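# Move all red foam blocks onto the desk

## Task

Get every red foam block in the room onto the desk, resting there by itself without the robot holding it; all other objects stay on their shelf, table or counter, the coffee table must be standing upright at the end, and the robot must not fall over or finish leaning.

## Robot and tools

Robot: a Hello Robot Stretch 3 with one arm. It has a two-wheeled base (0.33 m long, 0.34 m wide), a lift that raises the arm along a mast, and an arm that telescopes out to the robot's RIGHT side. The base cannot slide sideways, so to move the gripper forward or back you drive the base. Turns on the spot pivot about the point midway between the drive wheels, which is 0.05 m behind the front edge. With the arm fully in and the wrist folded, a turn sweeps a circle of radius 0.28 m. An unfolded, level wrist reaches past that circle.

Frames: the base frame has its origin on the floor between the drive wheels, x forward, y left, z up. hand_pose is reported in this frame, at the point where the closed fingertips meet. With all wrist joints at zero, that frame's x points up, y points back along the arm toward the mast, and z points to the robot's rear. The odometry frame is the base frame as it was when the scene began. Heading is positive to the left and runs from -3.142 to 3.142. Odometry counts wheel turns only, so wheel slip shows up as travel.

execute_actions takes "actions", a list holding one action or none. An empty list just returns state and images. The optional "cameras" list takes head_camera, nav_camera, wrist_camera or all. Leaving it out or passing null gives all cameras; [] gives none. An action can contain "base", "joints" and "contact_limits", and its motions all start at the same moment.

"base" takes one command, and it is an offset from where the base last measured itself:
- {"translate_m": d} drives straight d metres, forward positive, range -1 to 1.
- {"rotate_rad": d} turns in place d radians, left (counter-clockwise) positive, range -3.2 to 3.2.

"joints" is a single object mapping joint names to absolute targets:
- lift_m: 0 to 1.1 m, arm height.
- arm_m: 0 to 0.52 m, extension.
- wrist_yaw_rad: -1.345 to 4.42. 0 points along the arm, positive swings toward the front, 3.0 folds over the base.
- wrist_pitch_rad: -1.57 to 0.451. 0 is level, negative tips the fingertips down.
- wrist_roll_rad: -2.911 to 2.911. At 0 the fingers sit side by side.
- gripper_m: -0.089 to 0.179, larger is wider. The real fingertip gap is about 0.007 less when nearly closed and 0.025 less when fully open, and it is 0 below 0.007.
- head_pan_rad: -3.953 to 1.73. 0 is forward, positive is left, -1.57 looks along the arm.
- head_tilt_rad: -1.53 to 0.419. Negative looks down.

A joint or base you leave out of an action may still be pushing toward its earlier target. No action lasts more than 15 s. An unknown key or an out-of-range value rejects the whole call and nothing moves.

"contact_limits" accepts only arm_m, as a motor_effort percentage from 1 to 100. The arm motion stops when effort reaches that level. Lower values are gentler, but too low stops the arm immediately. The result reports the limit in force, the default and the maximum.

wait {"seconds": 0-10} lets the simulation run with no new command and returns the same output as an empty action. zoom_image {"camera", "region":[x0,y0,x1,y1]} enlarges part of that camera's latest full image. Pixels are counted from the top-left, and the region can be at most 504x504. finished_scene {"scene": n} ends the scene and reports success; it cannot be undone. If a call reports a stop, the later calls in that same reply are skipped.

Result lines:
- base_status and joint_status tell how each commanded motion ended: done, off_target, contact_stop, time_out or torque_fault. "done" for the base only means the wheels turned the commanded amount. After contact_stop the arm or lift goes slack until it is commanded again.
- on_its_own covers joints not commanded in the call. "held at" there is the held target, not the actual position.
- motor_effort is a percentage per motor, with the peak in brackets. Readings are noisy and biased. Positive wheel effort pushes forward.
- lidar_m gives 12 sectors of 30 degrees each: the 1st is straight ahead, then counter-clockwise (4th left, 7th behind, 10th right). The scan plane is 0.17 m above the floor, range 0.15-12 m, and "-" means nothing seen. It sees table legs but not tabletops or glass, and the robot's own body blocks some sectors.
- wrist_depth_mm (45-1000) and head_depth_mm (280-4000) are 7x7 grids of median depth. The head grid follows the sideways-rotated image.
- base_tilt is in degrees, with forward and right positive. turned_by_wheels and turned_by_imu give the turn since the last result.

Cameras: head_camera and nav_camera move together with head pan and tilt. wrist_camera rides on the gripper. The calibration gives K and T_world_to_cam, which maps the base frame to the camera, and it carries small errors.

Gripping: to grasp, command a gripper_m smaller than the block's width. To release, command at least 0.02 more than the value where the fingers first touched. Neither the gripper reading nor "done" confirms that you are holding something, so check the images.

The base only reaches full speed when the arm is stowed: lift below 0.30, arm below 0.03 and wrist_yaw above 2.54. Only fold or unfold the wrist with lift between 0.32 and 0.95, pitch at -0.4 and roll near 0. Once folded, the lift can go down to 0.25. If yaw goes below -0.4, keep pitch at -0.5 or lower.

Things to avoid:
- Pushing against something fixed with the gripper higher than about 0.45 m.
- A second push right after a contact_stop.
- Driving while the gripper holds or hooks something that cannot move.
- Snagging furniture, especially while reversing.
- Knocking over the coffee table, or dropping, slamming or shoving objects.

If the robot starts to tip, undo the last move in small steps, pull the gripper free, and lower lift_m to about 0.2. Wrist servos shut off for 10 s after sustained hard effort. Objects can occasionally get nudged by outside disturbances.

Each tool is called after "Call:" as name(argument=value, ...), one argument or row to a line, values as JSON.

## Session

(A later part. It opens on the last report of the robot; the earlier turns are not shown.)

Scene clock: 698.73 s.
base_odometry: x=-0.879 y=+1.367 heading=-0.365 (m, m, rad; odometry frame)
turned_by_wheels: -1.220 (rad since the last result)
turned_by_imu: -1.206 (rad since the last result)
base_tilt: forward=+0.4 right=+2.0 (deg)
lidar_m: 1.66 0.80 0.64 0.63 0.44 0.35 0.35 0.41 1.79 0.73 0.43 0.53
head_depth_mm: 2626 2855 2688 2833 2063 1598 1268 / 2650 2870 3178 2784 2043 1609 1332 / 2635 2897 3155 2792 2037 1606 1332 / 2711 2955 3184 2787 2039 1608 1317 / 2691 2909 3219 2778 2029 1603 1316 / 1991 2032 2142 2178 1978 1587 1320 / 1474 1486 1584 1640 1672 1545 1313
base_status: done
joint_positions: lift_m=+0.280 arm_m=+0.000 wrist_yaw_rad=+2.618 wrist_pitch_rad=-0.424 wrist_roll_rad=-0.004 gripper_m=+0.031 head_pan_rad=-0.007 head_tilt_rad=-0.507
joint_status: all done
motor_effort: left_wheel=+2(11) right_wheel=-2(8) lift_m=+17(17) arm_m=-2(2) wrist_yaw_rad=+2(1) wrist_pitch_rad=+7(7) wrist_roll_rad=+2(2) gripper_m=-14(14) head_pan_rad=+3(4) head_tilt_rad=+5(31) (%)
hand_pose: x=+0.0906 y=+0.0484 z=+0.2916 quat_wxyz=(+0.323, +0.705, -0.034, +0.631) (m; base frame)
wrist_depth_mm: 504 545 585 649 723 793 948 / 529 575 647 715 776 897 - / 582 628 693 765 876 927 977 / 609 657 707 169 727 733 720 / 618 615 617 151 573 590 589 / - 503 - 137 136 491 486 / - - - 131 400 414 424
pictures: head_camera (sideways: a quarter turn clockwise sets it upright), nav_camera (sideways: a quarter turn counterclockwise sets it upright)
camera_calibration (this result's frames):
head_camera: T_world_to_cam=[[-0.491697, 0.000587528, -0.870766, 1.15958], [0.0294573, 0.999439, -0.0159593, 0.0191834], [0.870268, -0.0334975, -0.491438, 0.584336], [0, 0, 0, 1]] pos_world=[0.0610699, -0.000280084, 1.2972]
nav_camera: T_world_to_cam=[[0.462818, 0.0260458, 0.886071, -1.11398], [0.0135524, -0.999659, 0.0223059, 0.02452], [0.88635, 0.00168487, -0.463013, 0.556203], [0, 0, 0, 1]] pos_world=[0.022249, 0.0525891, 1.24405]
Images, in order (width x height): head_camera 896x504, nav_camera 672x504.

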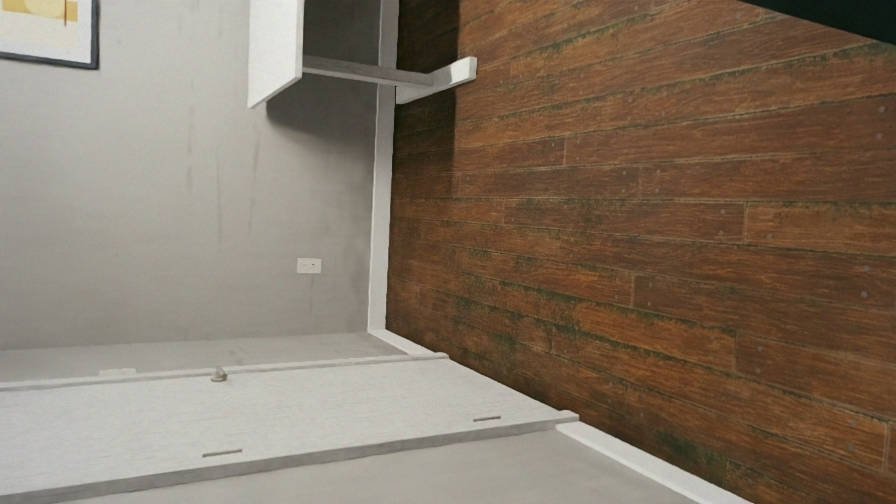

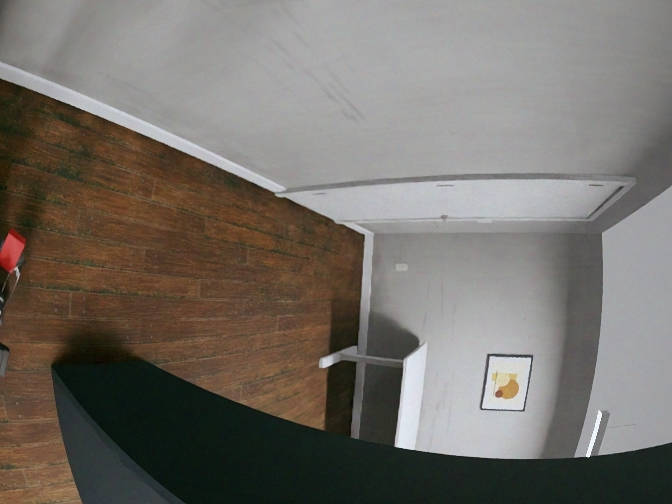

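Call:
execute_actions(
  actions=[
    {"base": {"translate_m": 0.85}},
  ],
  cameras=[],
)

Call:
execute_actions(
  actions=[
    {"base": {"rotate_rad": -0.24}},
  ],
  cameras=["nav_camera", "head_camera"],
)

Scene clock: 723.90 s.
base_odometry: x=-0.085 y=+1.063 heading=-0.365 (m, m, rad; odometry frame)
turned_by_wheels: +0.000 (rad since the last result)
turned_by_imu: +0.005 (rad since the last result)
base_tilt: forward=+0.3 right=+2.1 (deg)
lidar_m: 1.30 0.66 0.53 0.52 0.57 0.87 1.19 0.55 0.45 1.32 2.58 1.85
head_depth_mm: 1871 2054 2216 2429 2062 1621 1332 / 1888 2057 2260 2469 2050 1602 1327 / 1902 2080 2275 2499 2036 1611 1322 / 1938 2112 2294 2523 2051 1602 1326 / 1945 2111 2331 2535 2025 1609 1317 / 1660 1708 1679 1775 1817 1594 1314 / 1179 1209 1235 1270 1298 1342 1279
base_status: done
joint_positions: lift_m=+0.280 arm_m=+0.000 wrist_yaw_rad=+2.618 wrist_pitch_rad=-0.424 wrist_roll_rad=-0.004 gripper_m=+0.031 head_pan_rad=-0.007 head_tilt_rad=-0.506
joint_status: not commanded
motor_effort: left_wheel=+1(13) right_wheel=-2(7) lift_m=+17(17) arm_m=-2(3) wrist_yaw_rad=+0(0) wrist_pitch_rad=+6(7) wrist_roll_rad=+3(2) gripper_m=-13(14) head_pan_rad=+4(3) head_tilt_rad=+4(3) (%)
hand_pose: x=+0.0906 y=+0.0484 z=+0.2916 quat_wxyz=(+0.323, +0.705, -0.034, +0.631) (m; base frame)
wrist_depth_mm: 416 449 496 546 606 657 747 / 452 493 525 596 654 742 873 / 485 528 578 633 733 809 916 / 518 567 615 168 730 740 723 / 549 586 619 152 568 595 580 / - 496 - 138 137 489 484 / - - - 131 402 417 417
pictures: none
No camera images: the call's "cameras" was empty. Leave "cameras" out to get every camera's image.

Scene clock: 724.97 s.
base_odometry: x=-0.085 y=+1.063 heading=-0.605 (m, m, rad; odometry frame)
turned_by_wheels: -0.240 (rad since the last result)
turned_by_imu: -0.237 (rad since the last result)
base_tilt: forward=+0.3 right=+2.0 (deg)
lidar_m: 1.86 0.83 0.56 0.52 0.53 0.67 1.19 0.69 0.47 0.45 2.80 1.88
head_depth_mm: 2014 2204 1961 2634 2061 1620 1330 / 1996 2207 1966 2559 2050 1611 1329 / 1985 2180 2308 2533 2040 1608 1326 / 1937 2139 2313 2522 2050 1602 1325 / 1932 2096 2291 2507 2013 1597 1321 / 1886 2062 2250 2456 2018 1603 1322 / 1863 2013 2221 2385 2030 1587 1315
base_status: done
joint_positions: lift_m=+0.280 arm_m=+0.000 wrist_yaw_rad=+2.618 wrist_pitch_rad=-0.424 wrist_roll_rad=-0.004 gripper_m=+0.031 head_pan_rad=-0.007 head_tilt_rad=-0.506
joint_status: not commanded
motor_effort: left_wheel=+2(10) right_wheel=-2(10) lift_m=+17(17) arm_m=-2(3) wrist_yaw_rad=+1(1) wrist_pitch_rad=+6(7) wrist_roll_rad=+2(2) gripper_m=-13(13) head_pan_rad=+3(4) head_tilt_rad=+3(4) (%)
hand_pose: x=+0.0906 y=+0.0484 z=+0.2916 quat_wxyz=(+0.323, +0.705, -0.034, +0.631) (m; base frame)
wrist_depth_mm: 407 460 528 630 740 952 - / 435 494 559 673 811 - - / 454 515 606 732 844 - 952 / 487 538 648 168 733 734 719 / 518 571 604 151 580 582 591 / - 488 - 137 137 488 483 / - - - 131 401 413 416
pictures: head_camera (sideways: a quarter turn clockwise sets it upright), nav_camera (sideways: a quarter turn counterclockwise sets it upright)
camera_calibration (this result's frames):
head_camera: T_world_to_cam=[[-0.491128, 0.000583738, -0.871087, 1.16], [0.0294677, 0.999439, -0.0159445, 0.019164], [0.870589, -0.0334997, -0.49087, 0.583594], [0, 0, 0, 1]] pos_world=[0.061073, -0.000280105, 1.29723]
nav_camera: T_world_to_cam=[[0.462239, 0.0260496, 0.886373, -1.11437], [0.0135378, -0.999659, 0.0223191, 0.0245028], [0.886652, 0.00168283, -0.462434, 0.555448], [0, 0, 0, 1]] pos_world=[0.0222867, 0.0525888, 1.24406]
Images, in order (width x height): head_camera 896x504, nav_camera 672x504.

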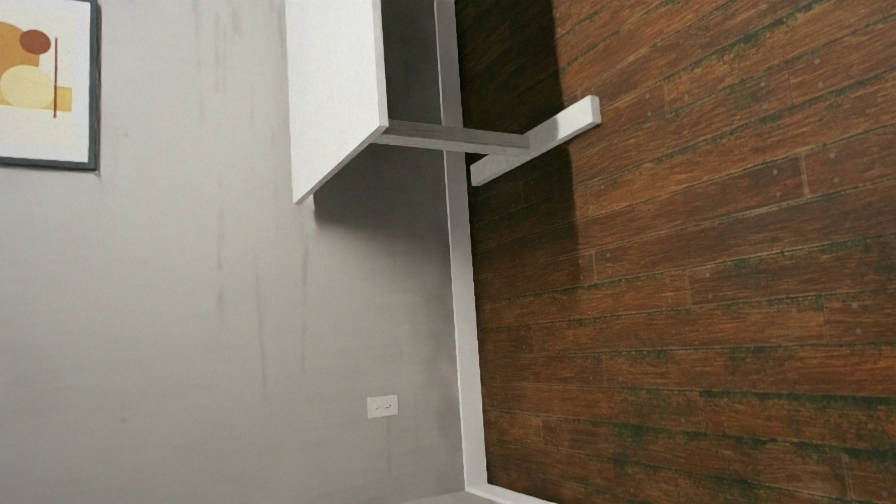

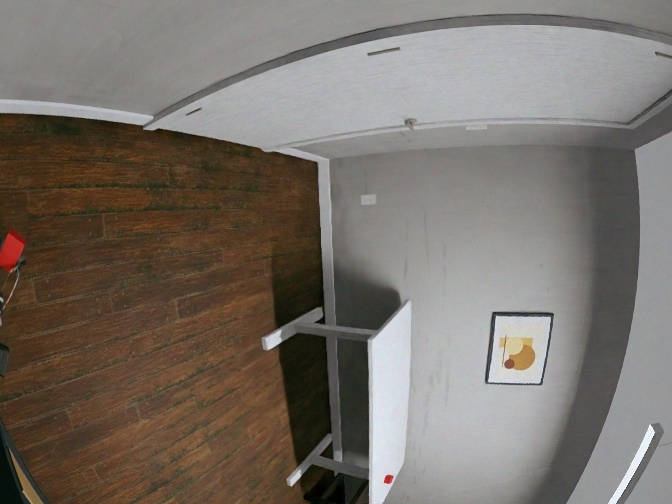

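Call:
execute_actions(
  actions=[
    {"base": {"rotate_rad": 0.06}},
  ],
  cameras=[],
)

Call:
execute_actions(
  actions=[
    {"base": {"translate_m": 1.0}, "joints": {"head_pan_rad": -0.6, "head_tilt_rad": -0.6}},
  ],
  cameras=["nav_camera", "head_camera"],
)

Scene clock: 752.53 s.
base_odometry: x=-0.085 y=+1.063 heading=-0.545 (m, m, rad; odometry frame)
turned_by_wheels: +0.060 (rad since the last result)
turned_by_imu: +0.060 (rad since the last result)
base_tilt: forward=+0.3 right=+2.0 (deg)
lidar_m: 2.23 0.78 0.55 0.52 0.54 0.71 1.19 0.65 0.46 0.45 2.80 1.85
head_depth_mm: 1952 2157 1973 2580 2063 1604 1331 / 1963 2147 2130 2504 2041 1608 1327 / 1966 2136 2352 2533 2036 1602 1323 / 1919 2101 2295 2528 2043 1595 1322 / 1894 2095 2322 2498 2041 1601 1323 / 1906 2068 2260 2466 2026 1614 1323 / 1898 2035 2188 2237 1894 1598 1315
base_status: done
joint_positions: lift_m=+0.280 arm_m=+0.000 wrist_yaw_rad=+2.618 wrist_pitch_rad=-0.424 wrist_roll_rad=-0.004 gripper_m=+0.031 head_pan_rad=-0.007 head_tilt_rad=-0.506
joint_status: not commanded
motor_effort: left_wheel=-2(6) right_wheel=+2(6) lift_m=+17(17) arm_m=-3(3) wrist_yaw_rad=+1(1) wrist_pitch_rad=+7(6) wrist_roll_rad=+2(3) gripper_m=-14(13) head_pan_rad=+4(3) head_tilt_rad=+3(5) (%)
hand_pose: x=+0.0906 y=+0.0484 z=+0.2916 quat_wxyz=(+0.323, +0.705, -0.034, +0.631) (m; base frame)
wrist_depth_mm: 405 460 523 616 720 851 - / 436 483 544 662 756 953 - / 456 510 608 717 867 - 987 / 493 544 637 168 734 737 717 / 528 580 621 152 584 582 604 / - 509 - 137 137 484 488 / - - - 130 397 419 418
pictures: none
No camera images: the call's "cameras" was empty. Leave "cameras" out to get every camera's image.

Scene clock: 757.57 s.
base_odometry: x=+0.770 y=+0.545 heading=-0.545 (m, m, rad; odometry frame)
turned_by_wheels: +0.000 (rad since the last result)
turned_by_imu: +0.006 (rad since the last result)
base_tilt: forward=+0.3 right=+2.1 (deg)
lidar_m: 1.24 0.79 0.57 0.54 0.56 0.77 1.93 1.18 1.68 3.13 1.83 0.95
head_depth_mm: 1772 2001 1529 1064 1791 1503 1262 / 1581 1787 1518 1064 1666 1514 1264 / 1450 1638 1515 1060 901 1498 1259 / 1351 1482 1512 1053 1326 1452 1259 / 1250 1378 1446 1146 1795 1483 1258 / 1164 1271 1361 1547 1722 1482 1254 / 1097 1185 1293 1430 1588 1482 1252
base_status: done
joint_positions: lift_m=+0.280 arm_m=+0.000 wrist_yaw_rad=+2.618 wrist_pitch_rad=-0.424 wrist_roll_rad=-0.004 gripper_m=+0.031 head_pan_rad=-0.593 head_tilt_rad=-0.593
joint_status: all done
motor_effort: left_wheel=-2(8) right_wheel=+2(10) lift_m=+17(17) arm_m=-2(3) wrist_yaw_rad=+1(1) wrist_pitch_rad=+6(6) wrist_roll_rad=+2(2) gripper_m=-13(14) head_pan_rad=-4(43) head_tilt_rad=-4(18) (%)
hand_pose: x=+0.0906 y=+0.0484 z=+0.2916 quat_wxyz=(+0.323, +0.705, -0.034, +0.631) (m; base frame)
wrist_depth_mm: 433 469 535 627 759 956 868 / 451 497 581 649 825 - 946 / 475 532 622 723 857 - 901 / 506 567 672 168 744 736 727 / 554 584 633 152 572 598 571 / - 510 - 138 137 484 488 / - - - 130 393 419 415
pictures: head_camera (sideways: a quarter turn clockwise sets it upright), nav_camera (sideways: a quarter turn counterclockwise sets it upright)
camera_calibration (this result's frames):
head_camera: T_world_to_cam=[[-0.46997, 0.313483, -0.82514, 1.09996], [0.576335, 0.817018, -0.0178631, 0.018324], [0.668555, -0.483953, -0.564645, 0.680814], [0, 0, 0, 1]] pos_world=[0.0512241, -0.0303061, 1.29236]
nav_camera: T_world_to_cam=[[0.461835, -0.276116, 0.842893, -1.05767], [-0.540311, -0.841216, 0.0204785, 0.03028], [0.703401, -0.464882, -0.537691, 0.654486], [0, 0, 0, 1]] pos_world=[0.044463, 0.0376915, 1.24279]
Images, in order (width x height): head_camera 896x504, nav_camera 672x504.

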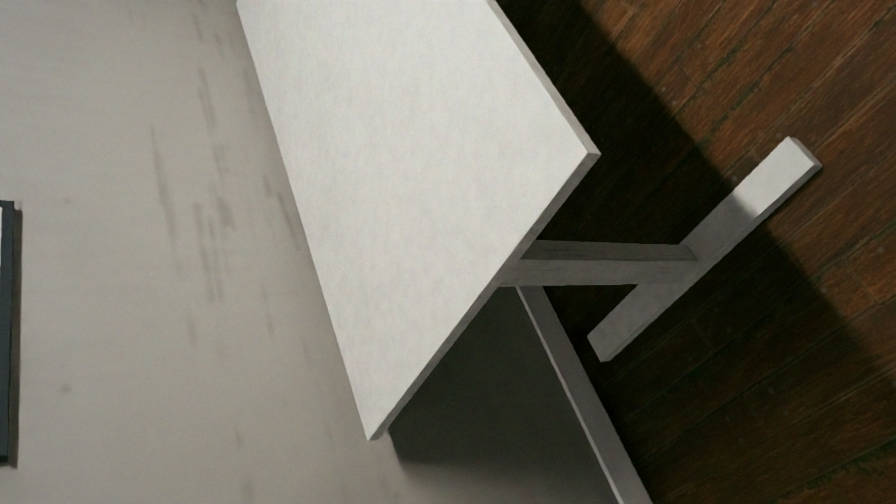

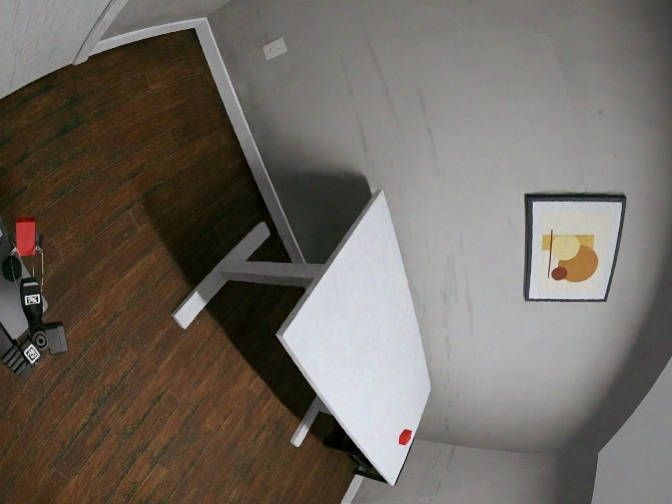

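Call:
execute_actions(
  actions=[
    {"base": {"translate_m": 0.62}, "joints": {"lift_m": 0.93, "head_pan_rad": -1.3, "head_tilt_rad": -0.7}},
  ],
  cameras=["nav_camera", "head_camera"],
)

Scene clock: 777.27 s.
base_odometry: x=+1.300 y=+0.223 heading=-0.545 (m, m, rad; odometry frame)
turned_by_wheels: +0.000 (rad since the last result)
turned_by_imu: +0.004 (rad since the last result)
base_tilt: forward=+0.4 right=+2.1 (deg)
lidar_m: 0.62 0.64 0.61 0.55 0.58 0.78 1.76 1.77 2.44 0.58 0.58 0.65
head_depth_mm: 2703 2893 1288 917 740 - - / 2721 1815 1212 919 758 - - / 2789 1797 1208 915 756 - 1187 / 2699 1775 1213 913 732 1098 1199 / 1858 1762 1201 904 751 1330 1194 / 1396 1476 1191 904 770 1390 1197 / 1121 1171 1167 902 770 1355 1194
base_status: done
joint_positions: lift_m=+0.930 arm_m=+0.000 wrist_yaw_rad=+2.618 wrist_pitch_rad=-0.423 wrist_roll_rad=-0.004 gripper_m=+0.031 head_pan_rad=-1.293 head_tilt_rad=-0.692
joint_status: all done
motor_effort: left_wheel=-2(10) right_wheel=+2(10) lift_m=+26(28) arm_m=-2(2) wrist_yaw_rad=+1(1) wrist_pitch_rad=+6(6) wrist_roll_rad=+2(2) gripper_m=-13(13) head_pan_rad=-4(45) head_tilt_rad=-6(19) (%)
hand_pose: x=+0.0906 y=+0.0485 z=+0.9412 quat_wxyz=(+0.323, +0.705, -0.034, +0.631) (m; base frame)
wrist_depth_mm: 436 503 563 643 713 554 450 / 465 531 625 720 744 575 456 / 485 563 664 808 799 601 478 / 529 583 708 169 808 636 501 / 569 646 769 152 796 675 505 / - 694 - 138 138 685 536 / - 774 952 130 932 700 563
pictures: head_camera (sideways: a quarter turn clockwise sets it upright), nav_camera (sideways: a quarter turn counterclockwise sets it upright)
camera_calibration (this result's frames):
head_camera: T_world_to_cam=[[-0.178961, 0.617671, -0.765804, 1.02083], [0.966622, 0.255434, -0.0198659, 0.0185483], [0.183341, -0.743798, -0.642767, 0.785404], [0, 0, 0, 1]] pos_world=[0.0207621, -0.0510931, 1.28696]
nav_camera: T_world_to_cam=[[0.197323, -0.585651, 0.786179, -0.982115], [-0.954643, -0.297194, 0.0182156, 0.0357559], [0.22298, -0.754114, -0.617731, 0.761545], [0, 0, 0, 1]] pos_world=[0.0581187, 0.0097419, 1.2419]
Images, in order (width x height): head_camera 896x504, nav_camera 672x504.

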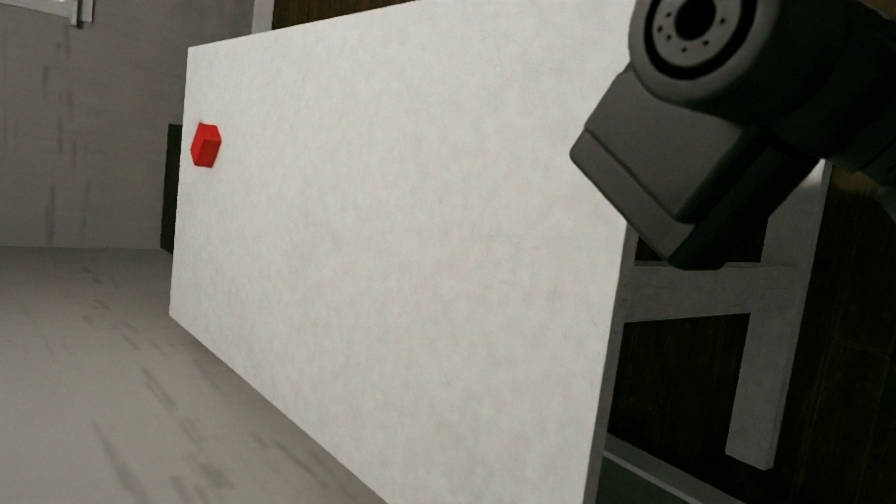

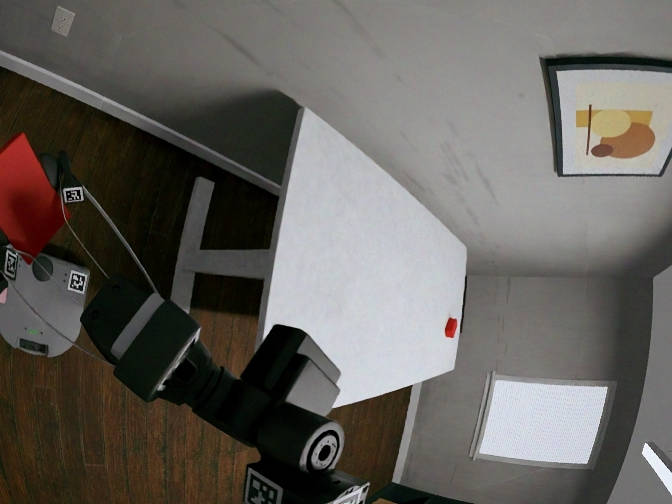

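Call:
execute_actions(
  actions=[
    {"joints": {"wrist_yaw_rad": 0.0}},
  ],
  cameras=[],
)

Call:
execute_actions(
  actions=[
    {"joints": {"arm_m": 0.42, "wrist_pitch_rad": -0.83, "head_pan_rad": -1.5, "head_tilt_rad": -0.7}},
  ],
)

Scene clock: 785.80 s.
base_odometry: x=+1.300 y=+0.223 heading=-0.545 (m, m, rad; odometry frame)
turned_by_wheels: +0.000 (rad since the last result)
turned_by_imu: +0.000 (rad since the last result)
base_tilt: forward=+0.4 right=+2.1 (deg)
lidar_m: 0.62 0.64 0.61 0.55 0.58 0.77 1.77 1.77 2.44 0.58 0.58 0.65
head_depth_mm: 2674 2956 1283 922 - - - / 2757 1804 1216 914 - - - / 2801 1778 1220 915 715 1405 1189 / 2688 1791 1213 909 730 1331 1196 / 1850 1754 1207 906 751 1332 1192 / 1392 1464 1204 908 771 1393 1197 / 1123 1179 1168 903 771 1352 1198
base_status: not commanded
joint_positions: lift_m=+0.930 arm_m=+0.000 wrist_yaw_rad=+0.003 wrist_pitch_rad=-0.423 wrist_roll_rad=-0.004 gripper_m=+0.031 head_pan_rad=-1.293 head_tilt_rad=-0.692
joint_status: all done
motor_effort: left_wheel=-2(3) right_wheel=+2(2) lift_m=+26(26) arm_m=-3(3) wrist_yaw_rad=-2(3) wrist_pitch_rad=+6(6) wrist_roll_rad=+2(2) gripper_m=-12(14) head_pan_rad=-4(4) head_tilt_rad=-5(6) (%)
hand_pose: x=-0.0208 y=-0.3689 z=+0.9412 quat_wxyz=(+0.693, +0.150, -0.689, -0.148) (m; base frame)
wrist_depth_mm: 750 - - - - - - / 727 - - - - - - / 730 840 848 839 - - - / 646 653 622 168 - - - / 504 509 522 151 505 - - / 421 420 - 137 137 - - / 359 366 358 131 362 - -
pictures: none
No camera images: the call's "cameras" was empty. Leave "cameras" out to get every camera's image.

Scene clock: 790.10 s.
base_odometry: x=+1.300 y=+0.223 heading=-0.545 (m, m, rad; odometry frame)
turned_by_wheels: +0.000 (rad since the last result)
turned_by_imu: +0.000 (rad since the last result)
base_tilt: forward=+0.3 right=+2.1 (deg)
lidar_m: 0.62 0.64 0.61 0.55 0.58 0.78 1.77 1.76 2.44 0.58 0.58 0.65
head_depth_mm: 2817 3065 - 2029 1691 1404 1212 / 2751 3035 2630 1022 735 1405 1206 / 2779 - 1104 884 732 1396 1204 / 2807 1786 1238 878 733 1397 1198 / 2802 1753 1205 911 731 1361 1185 / 2746 1762 1196 905 726 1095 1186 / 1925 1705 1188 902 728 1385 1185
base_status: not commanded
joint_positions: lift_m=+0.930 arm_m=+0.420 wrist_yaw_rad=+0.001 wrist_pitch_rad=-0.842 wrist_roll_rad=-0.004 gripper_m=+0.031 head_pan_rad=-1.493 head_tilt_rad=-0.692
joint_status: all done
motor_effort: left_wheel=-2(3) right_wheel=+2(2) lift_m=+26(26) arm_m=+1(2) wrist_yaw_rad=+0(3) wrist_pitch_rad=+3(6) wrist_roll_rad=+2(2) gripper_m=-13(14) head_pan_rad=-4(27) head_tilt_rad=-5(6) (%)
hand_pose: x=-0.0214 y=-0.7175 z=+0.8613 quat_wxyz=(+0.647, +0.290, -0.644, -0.288) (m; base frame)
wrist_depth_mm: 534 535 525 521 - - - / 455 459 457 447 466 - - / 407 401 402 392 392 - - / 361 355 356 167 351 - - / 322 321 327 152 311 - - / 295 294 - 137 137 927 951 / 270 270 260 131 259 272 870
pictures: head_camera (sideways: a quarter turn clockwise sets it upright), nav_camera (sideways: a quarter turn counterclockwise sets it upright), wrist_camera
camera_calibration (this result's frames):
head_camera: T_world_to_cam=[[-0.0525638, 0.640977, -0.765758, 1.02], [0.998112, 0.0581159, -0.0198673, 0.018358], [0.0317682, -0.765357, -0.642822, 0.786399], [0, 0, 0, 1]] pos_world=[0.0103091, -0.0529873, 1.28695]
nav_camera: T_world_to_cam=[[0.0769265, -0.613249, 0.786135, -0.981324], [-0.994677, -0.101424, 0.0182139, 0.0360023], [0.0685635, -0.783351, -0.617787, 0.76256], [0, 0, 0, 1]] pos_world=[0.0590167, -0.000792577, 1.2419]
wrist_camera: T_world_to_cam=[[-0.999402, -0.0258357, -0.0229661, -0.0110117], [-0.0088493, 0.83346, -0.552509, 1.10827], [0.0334158, -0.551975, -0.833191, 0.486912], [0, 0, 0, 1]] pos_world=[-0.0174683, -0.655219, 1.01777]
Images, in order (width x height): head_camera 896x504, nav_camera 672x504, wrist_camera 644x364.

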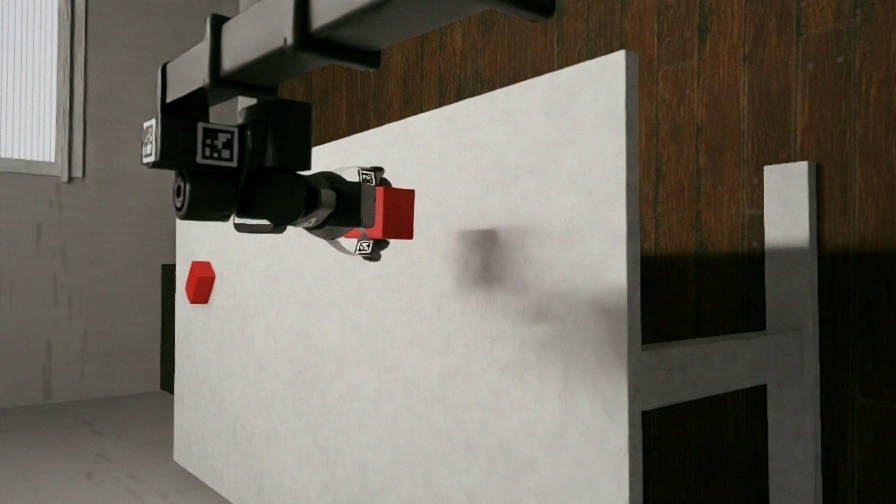

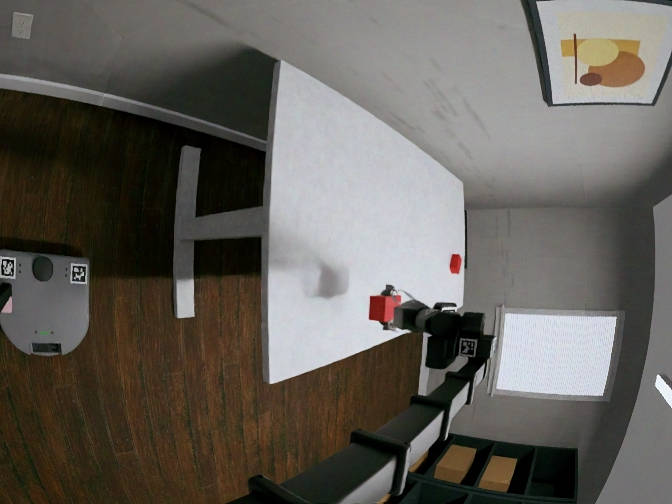

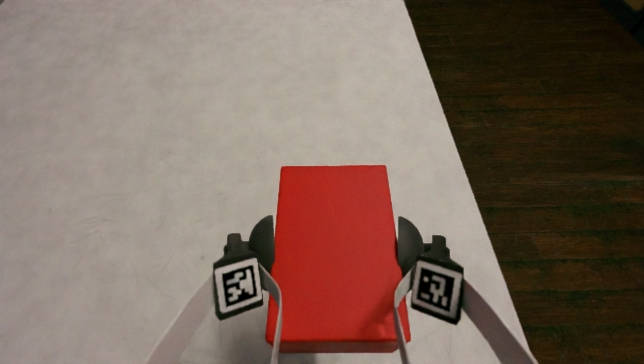

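Call:
execute_actions(
  actions=[
    {"base": {"translate_m": 0.2}, "joints": {"lift_m": 0.86}},
  ],
  cameras=["head_camera", "wrist_camera"],
)

Scene clock: 799.30 s.
base_odometry: x=+1.471 y=+0.120 heading=-0.545 (m, m, rad; odometry frame)
turned_by_wheels: +0.000 (rad since the last result)
turned_by_imu: +0.001 (rad since the last result)
base_tilt: forward=+0.4 right=+2.1 (deg)
lidar_m: 0.42 0.43 0.58 0.59 0.61 0.79 1.96 2.01 2.66 0.56 0.62 0.44
head_depth_mm: 2822 3164 2880 - - 1376 1208 / 2786 3014 - 916 735 1400 1198 / 2820 1797 - 884 733 1361 1196 / 2787 1760 1207 879 732 1043 1179 / 2822 1773 1192 908 731 1358 1190 / 1957 1659 1186 908 727 1358 1189 / 1285 1308 1228 902 727 1302 1169
base_status: done
joint_positions: lift_m=+0.860 arm_m=+0.420 wrist_yaw_rad=+0.001 wrist_pitch_rad=-0.842 wrist_roll_rad=-0.004 gripper_m=+0.031 head_pan_rad=-1.493 head_tilt_rad=-0.692
joint_status: all done
motor_effort: left_wheel=-2(2) right_wheel=+2(9) lift_m=+17(25) arm_m=+2(1) wrist_yaw_rad=-2(2) wrist_pitch_rad=+3(3) wrist_roll_rad=+2(2) gripper_m=-14(13) head_pan_rad=-4(5) head_tilt_rad=-6(6) (%)
hand_pose: x=-0.0214 y=-0.7174 z=+0.7918 quat_wxyz=(+0.647, +0.290, -0.643, -0.288) (m; base frame)
wrist_depth_mm: 416 408 406 402 400 395 405 / 358 353 348 347 342 344 337 / 312 305 307 304 302 296 296 / 274 275 273 168 268 268 266 / 251 247 251 152 238 241 237 / 228 225 - 137 137 219 219 / 209 205 202 130 197 202 201
pictures: head_camera (sideways: a quarter turn clockwise sets it upright), wrist_camera
camera_calibration (this result's frames):
head_camera: T_world_to_cam=[[-0.0525638, 0.640977, -0.765758, 1.02], [0.998112, 0.058116, -0.0198673, 0.018358], [0.0317683, -0.765357, -0.642822, 0.786399], [0, 0, 0, 1]] pos_world=[0.0103091, -0.0529873, 1.28695]
wrist_camera: T_world_to_cam=[[-0.999402, -0.0258294, -0.0229729, -0.0125962], [-0.00884979, 0.833617, -0.552272, 1.06976], [0.0334154, -0.551739, -0.833347, 0.429344], [0, 0, 0, 1]] pos_world=[-0.0174683, -0.655206, 0.948299]
Images, in order (width x height): head_camera 896x504, wrist_camera 644x364.

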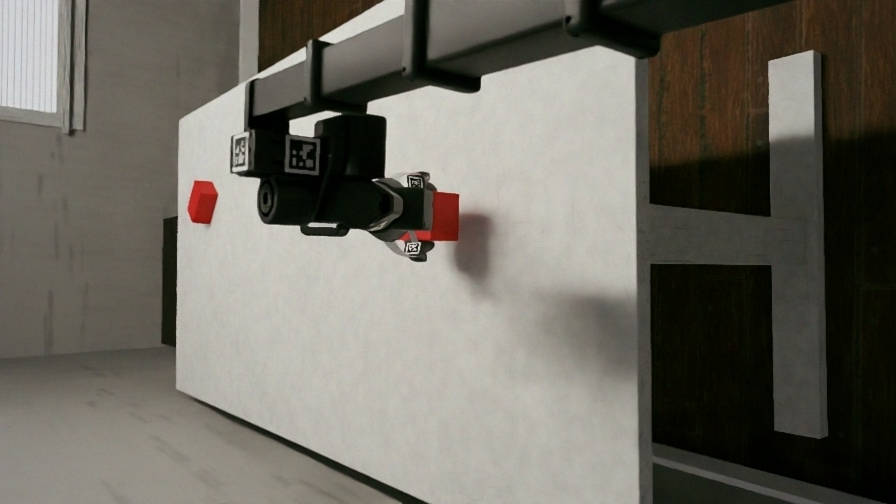

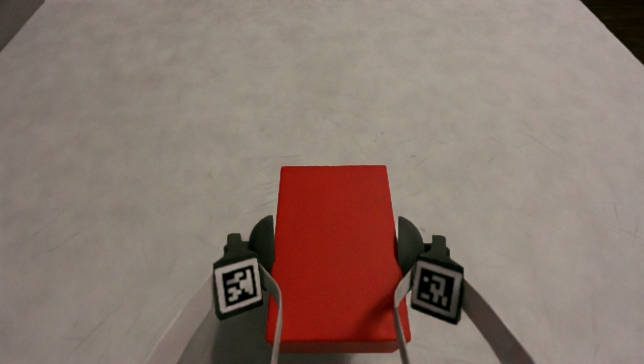

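Call:
execute_actions(
  actions=[
    {"joints": {"lift_m": 0.824}},
  ],
  cameras=["wrist_camera"],
)

Call:
execute_actions(
  actions=[
    {"joints": {"gripper_m": 0.13}},
  ],
  cameras=["head_camera", "wrist_camera"],
)

Scene clock: 809.57 s.
base_odometry: x=+1.471 y=+0.120 heading=-0.545 (m, m, rad; odometry frame)
turned_by_wheels: +0.000 (rad since the last result)
turned_by_imu: +0.000 (rad since the last result)
base_tilt: forward=+0.4 right=+2.1 (deg)
lidar_m: 0.42 0.44 0.58 0.59 0.61 0.79 1.96 2.01 2.66 0.55 0.62 0.44
head_depth_mm: 2773 3087 2709 989 - - 1181 / 2762 2979 1346 884 735 1405 1199 / 2795 1797 - 854 735 1362 1190 / 2776 1774 1206 869 732 1045 1178 / 2796 1780 1201 907 729 1356 1186 / 1952 1652 1195 904 727 1353 1189 / 1294 1298 1218 900 725 1293 1171
base_status: not commanded
joint_positions: lift_m=+0.824 arm_m=+0.420 wrist_yaw_rad=+0.001 wrist_pitch_rad=-0.842 wrist_roll_rad=-0.004 gripper_m=+0.031 head_pan_rad=-1.493 head_tilt_rad=-0.692
joint_status: all done
motor_effort: left_wheel=-2(3) right_wheel=+2(2) lift_m=+17(18) arm_m=+1(1) wrist_yaw_rad=-2(1) wrist_pitch_rad=+3(3) wrist_roll_rad=+2(2) gripper_m=-13(13) head_pan_rad=-4(4) head_tilt_rad=-6(6) (%)
hand_pose: x=-0.0214 y=-0.7174 z=+0.7558 quat_wxyz=(+0.647, +0.290, -0.643, -0.288) (m; base frame)
wrist_depth_mm: 349 350 345 342 335 332 328 / 301 298 293 294 288 288 283 / 262 262 259 256 254 252 249 / 233 232 230 168 228 225 224 / 211 209 212 152 202 203 202 / 191 189 - 138 137 186 185 / 175 175 170 130 166 171 169
pictures: wrist_camera
camera_calibration (this result's frames):
wrist_camera: T_world_to_cam=[[-0.999402, -0.0258266, -0.0229756, -0.0134191], [-0.0088495, 0.833675, -0.552185, 1.04982], [0.0334152, -0.551652, -0.833405, 0.39945], [0, 0, 0, 1]] pos_world=[-0.0174683, -0.655201, 0.912292]
Images, in order (width x height): wrist_camera 644x364.

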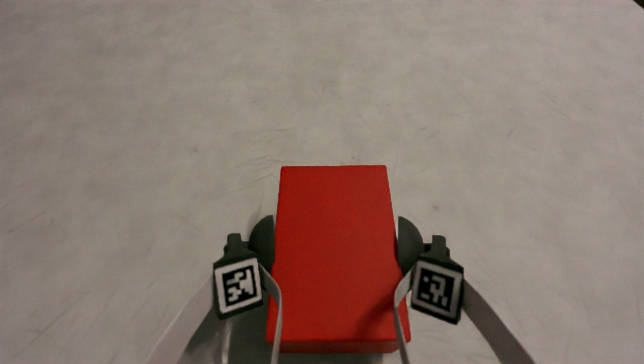

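Scene clock: 811.07 s.
base_odometry: x=+1.471 y=+0.120 heading=-0.545 (m, m, rad; odometry frame)
turned_by_wheels: +0.000 (rad since the last result)
turned_by_imu: +0.000 (rad since the last result)
base_tilt: forward=+0.4 right=+2.1 (deg)
lidar_m: 0.42 0.44 0.58 0.59 0.61 0.78 1.96 2.01 2.66 0.56 0.62 0.44
head_depth_mm: 2811 3134 2664 986 - - 1189 / 2785 2984 1340 885 736 1397 1192 / 2820 1795 - 857 734 1362 1194 / 2803 1786 1201 871 734 1042 1177 / 2780 1769 1195 908 730 1359 1190 / 1940 1655 1195 901 727 1363 1183 / 1289 1298 1219 899 725 1293 1178
base_status: not commanded
joint_positions: lift_m=+0.824 arm_m=+0.420 wrist_yaw_rad=+0.001 wrist_pitch_rad=-0.842 wrist_roll_rad=-0.004 gripper_m=+0.130 head_pan_rad=-1.493 head_tilt_rad=-0.692
joint_status: all done
motor_effort: left_wheel=-2(2) right_wheel=+2(2) lift_m=+17(17) arm_m=+2(1) wrist_yaw_rad=-1(1) wrist_pitch_rad=+3(3) wrist_roll_rad=+2(2) gripper_m=+1(91) head_pan_rad=-4(3) head_tilt_rad=-7(4) (%)
hand_pose: x=-0.0214 y=-0.7174 z=+0.7558 quat_wxyz=(+0.647, +0.290, -0.643, -0.288) (m; base frame)
wrist_depth_mm: 352 346 344 337 334 332 331 / 301 297 296 293 289 288 283 / 265 262 257 258 256 253 252 / 236 231 230 176 228 224 223 / 210 209 207 158 201 207 202 / 191 192 187 144 182 - 184 / 177 172 169 136 166 168 171
pictures: head_camera (sideways: a quarter turn clockwise sets it upright), wrist_camera
camera_calibration (this result's frames):
head_camera: T_world_to_cam=[[-0.0525638, 0.640977, -0.765758, 1.02], [0.998112, 0.0581159, -0.0198673, 0.018358], [0.0317682, -0.765357, -0.642822, 0.786399], [0, 0, 0, 1]] pos_world=[0.0103091, -0.0529873, 1.28695]
wrist_camera: T_world_to_cam=[[-0.999402, -0.025825, -0.0229757, -0.0134181], [-0.00884811, 0.833675, -0.552185, 1.04982], [0.0334144, -0.551652, -0.833405, 0.39945], [0, 0, 0, 1]] pos_world=[-0.0174685, -0.655201, 0.912292]
Images, in order (width x height): head_camera 896x504, wrist_camera 644x364.

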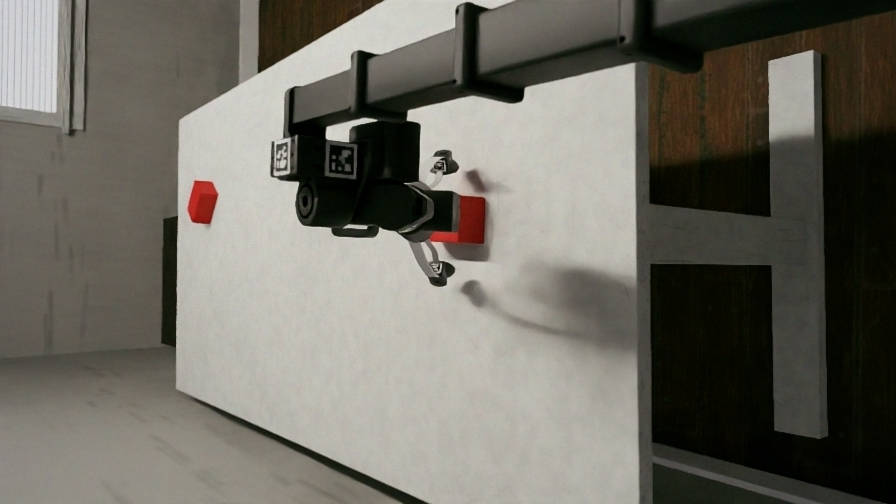

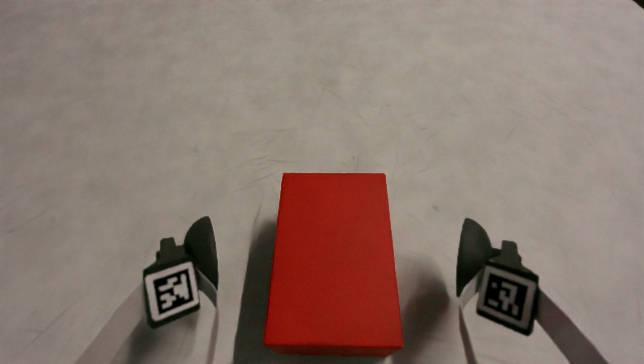

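Call:
execute_actions(
  actions=[
    {"joints": {"lift_m": 0.92}},
  ],
  cameras=[],
)

Call:
execute_actions(
  actions=[
    {"joints": {"arm_m": 0.0, "head_pan_rad": -2.2, "head_tilt_rad": -0.3}},
  ],
)

Scene clock: 822.00 s.
base_odometry: x=+1.471 y=+0.120 heading=-0.545 (m, m, rad; odometry frame)
turned_by_wheels: +0.000 (rad since the last result)
turned_by_imu: +0.000 (rad since the last result)
base_tilt: forward=+0.3 right=+2.1 (deg)
lidar_m: 0.42 0.44 0.58 0.59 0.61 0.79 1.96 2.01 2.66 0.56 0.62 0.44
head_depth_mm: 2759 3084 - 888 728 1403 1201 / 2753 2989 1113 919 735 1402 1206 / 2806 2999 - 911 736 1371 1194 / 2799 1775 1264 875 731 1046 1170 / 2800 1768 1201 906 730 1363 1186 / 1952 1652 1197 906 729 1359 1198 / 1294 1297 1219 899 727 1298 1171
base_status: not commanded
joint_positions: lift_m=+0.920 arm_m=+0.420 wrist_yaw_rad=+0.001 wrist_pitch_rad=-0.842 wrist_roll_rad=-0.004 gripper_m=+0.130 head_pan_rad=-1.493 head_tilt_rad=-0.692
joint_status: all done
motor_effort: left_wheel=-2(2) right_wheel=+2(2) lift_m=+26(27) arm_m=+1(1) wrist_yaw_rad=-1(1) wrist_pitch_rad=+3(3) wrist_roll_rad=+2(2) gripper_m=+1(0) head_pan_rad=-4(4) head_tilt_rad=-5(6) (%)
hand_pose: x=-0.0214 y=-0.7174 z=+0.8512 quat_wxyz=(+0.647, +0.290, -0.643, -0.288) (m; base frame)
wrist_depth_mm: 510 525 510 509 500 494 - / 469 449 445 440 435 427 - / 389 391 386 383 382 378 373 / 344 346 340 343 340 338 334 / 315 314 308 308 307 307 300 / 286 285 277 235 280 - 273 / 262 257 258 220 256 251 254
pictures: none
No camera images: the call's "cameras" was empty. Leave "cameras" out to get every camera's image.

Scene clock: 826.27 s.
base_odometry: x=+1.471 y=+0.120 heading=-0.545 (m, m, rad; odometry frame)
turned_by_wheels: +0.000 (rad since the last result)
turned_by_imu: +0.000 (rad since the last result)
base_tilt: forward=+0.4 right=+2.1 (deg)
lidar_m: 0.42 0.43 0.58 0.59 0.61 0.79 1.96 2.00 2.66 0.56 0.62 0.44
head_depth_mm: 2028 2090 2200 2319 2498 1994 1548 / 2717 2753 2549 2912 2632 1995 1546 / 3315 2914 2706 3021 2772 2009 1594 / 3625 3498 3042 3224 2799 1994 762 / 3385 3539 3547 3883 2762 1985 736 / 3245 3426 3515 3736 2802 882 702 / 2981 3071 3279 3427 2732 881 689
base_status: not commanded
joint_positions: lift_m=+0.920 arm_m=+0.000 wrist_yaw_rad=+0.001 wrist_pitch_rad=-0.842 wrist_roll_rad=-0.004 gripper_m=+0.130 head_pan_rad=-2.193 head_tilt_rad=-0.310
joint_status: all done
motor_effort: left_wheel=-2(2) right_wheel=+2(2) lift_m=+26(26) arm_m=-2(3) wrist_yaw_rad=+0(1) wrist_pitch_rad=+3(3) wrist_roll_rad=+2(2) gripper_m=+1(0) head_pan_rad=-3(45) head_tilt_rad=+5(39) (%)
hand_pose: x=-0.0214 y=-0.2979 z=+0.8512 quat_wxyz=(+0.647, +0.290, -0.643, -0.288) (m; base frame)
wrist_depth_mm: 517 525 514 483 506 494 - / 472 442 444 435 435 428 452 / 392 392 389 384 383 383 376 / 358 362 358 365 - - - / 510 717 - - - - - / 505 649 946 937 994 - 916 / 491 767 878 871 889 872 875
pictures: head_camera (sideways: a quarter turn clockwise sets it upright), nav_camera (sideways: a quarter turn counterclockwise sets it upright), wrist_camera
camera_calibration (this result's frames):
head_camera: T_world_to_cam=[[0.179361, 0.254724, -0.950234, 1.25918], [0.797467, -0.603259, -0.0111871, 0.00828912], [-0.576087, -0.755774, -0.311335, 0.358788], [0, 0, 0, 1]] pos_world=[-0.0257655, -0.0445817, 1.30831]
nav_camera: T_world_to_cam=[[-0.139522, -0.244542, 0.959548, -1.20621], [-0.821268, 0.569958, 0.0258388, 0.0250067], [-0.553221, -0.784441, -0.280356, 0.32728], [0, 0, 0, 1]] pos_world=[0.0333032, -0.0524885, 1.24852]
wrist_camera: T_world_to_cam=[[-0.999402, -0.0258248, -0.0229758, -0.000392299], [-0.00884791, 0.833675, -0.552185, 0.752834], [0.0334144, -0.551652, -0.833405, 0.710396], [0, 0, 0, 1]] pos_world=[-0.0174685, -0.235738, 1.00774]
Images, in order (width x height): head_camera 896x504, nav_camera 672x504, wrist_camera 644x364.

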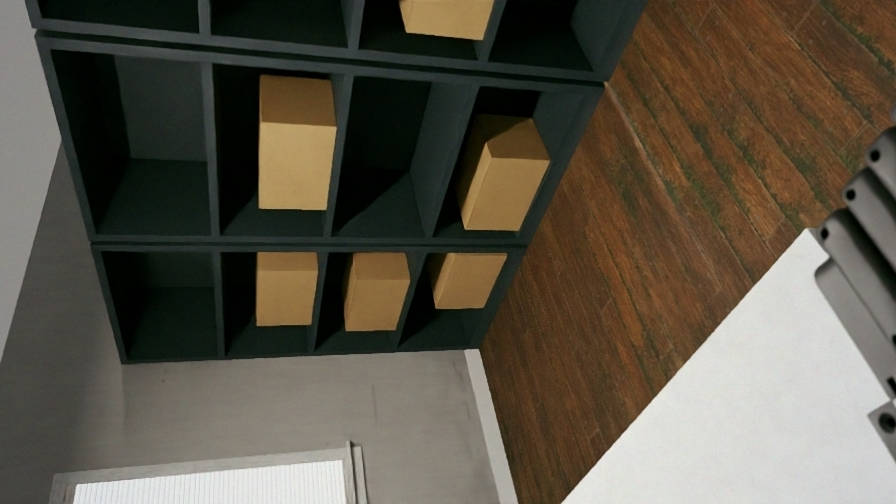

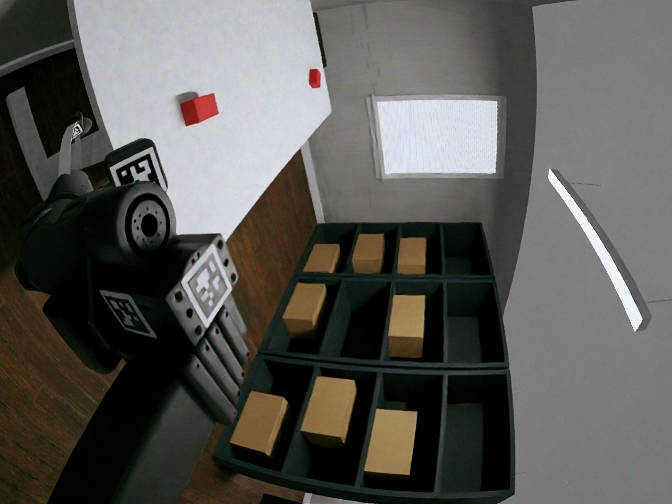

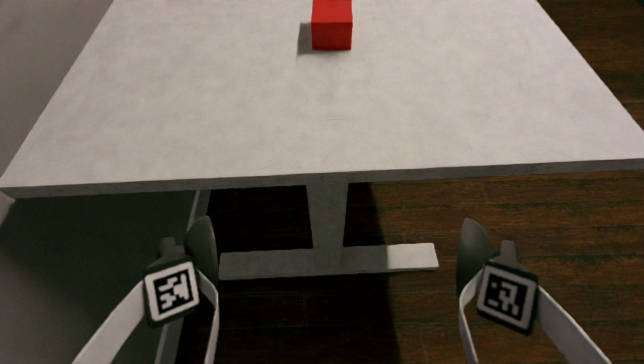

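Both red blocks are on the desk and I saw no other red blocks on the shelves or floor. The coffee table is still upright.

Call:
finished_scene(
  scene=2,
)

The scene is finished: the task was done.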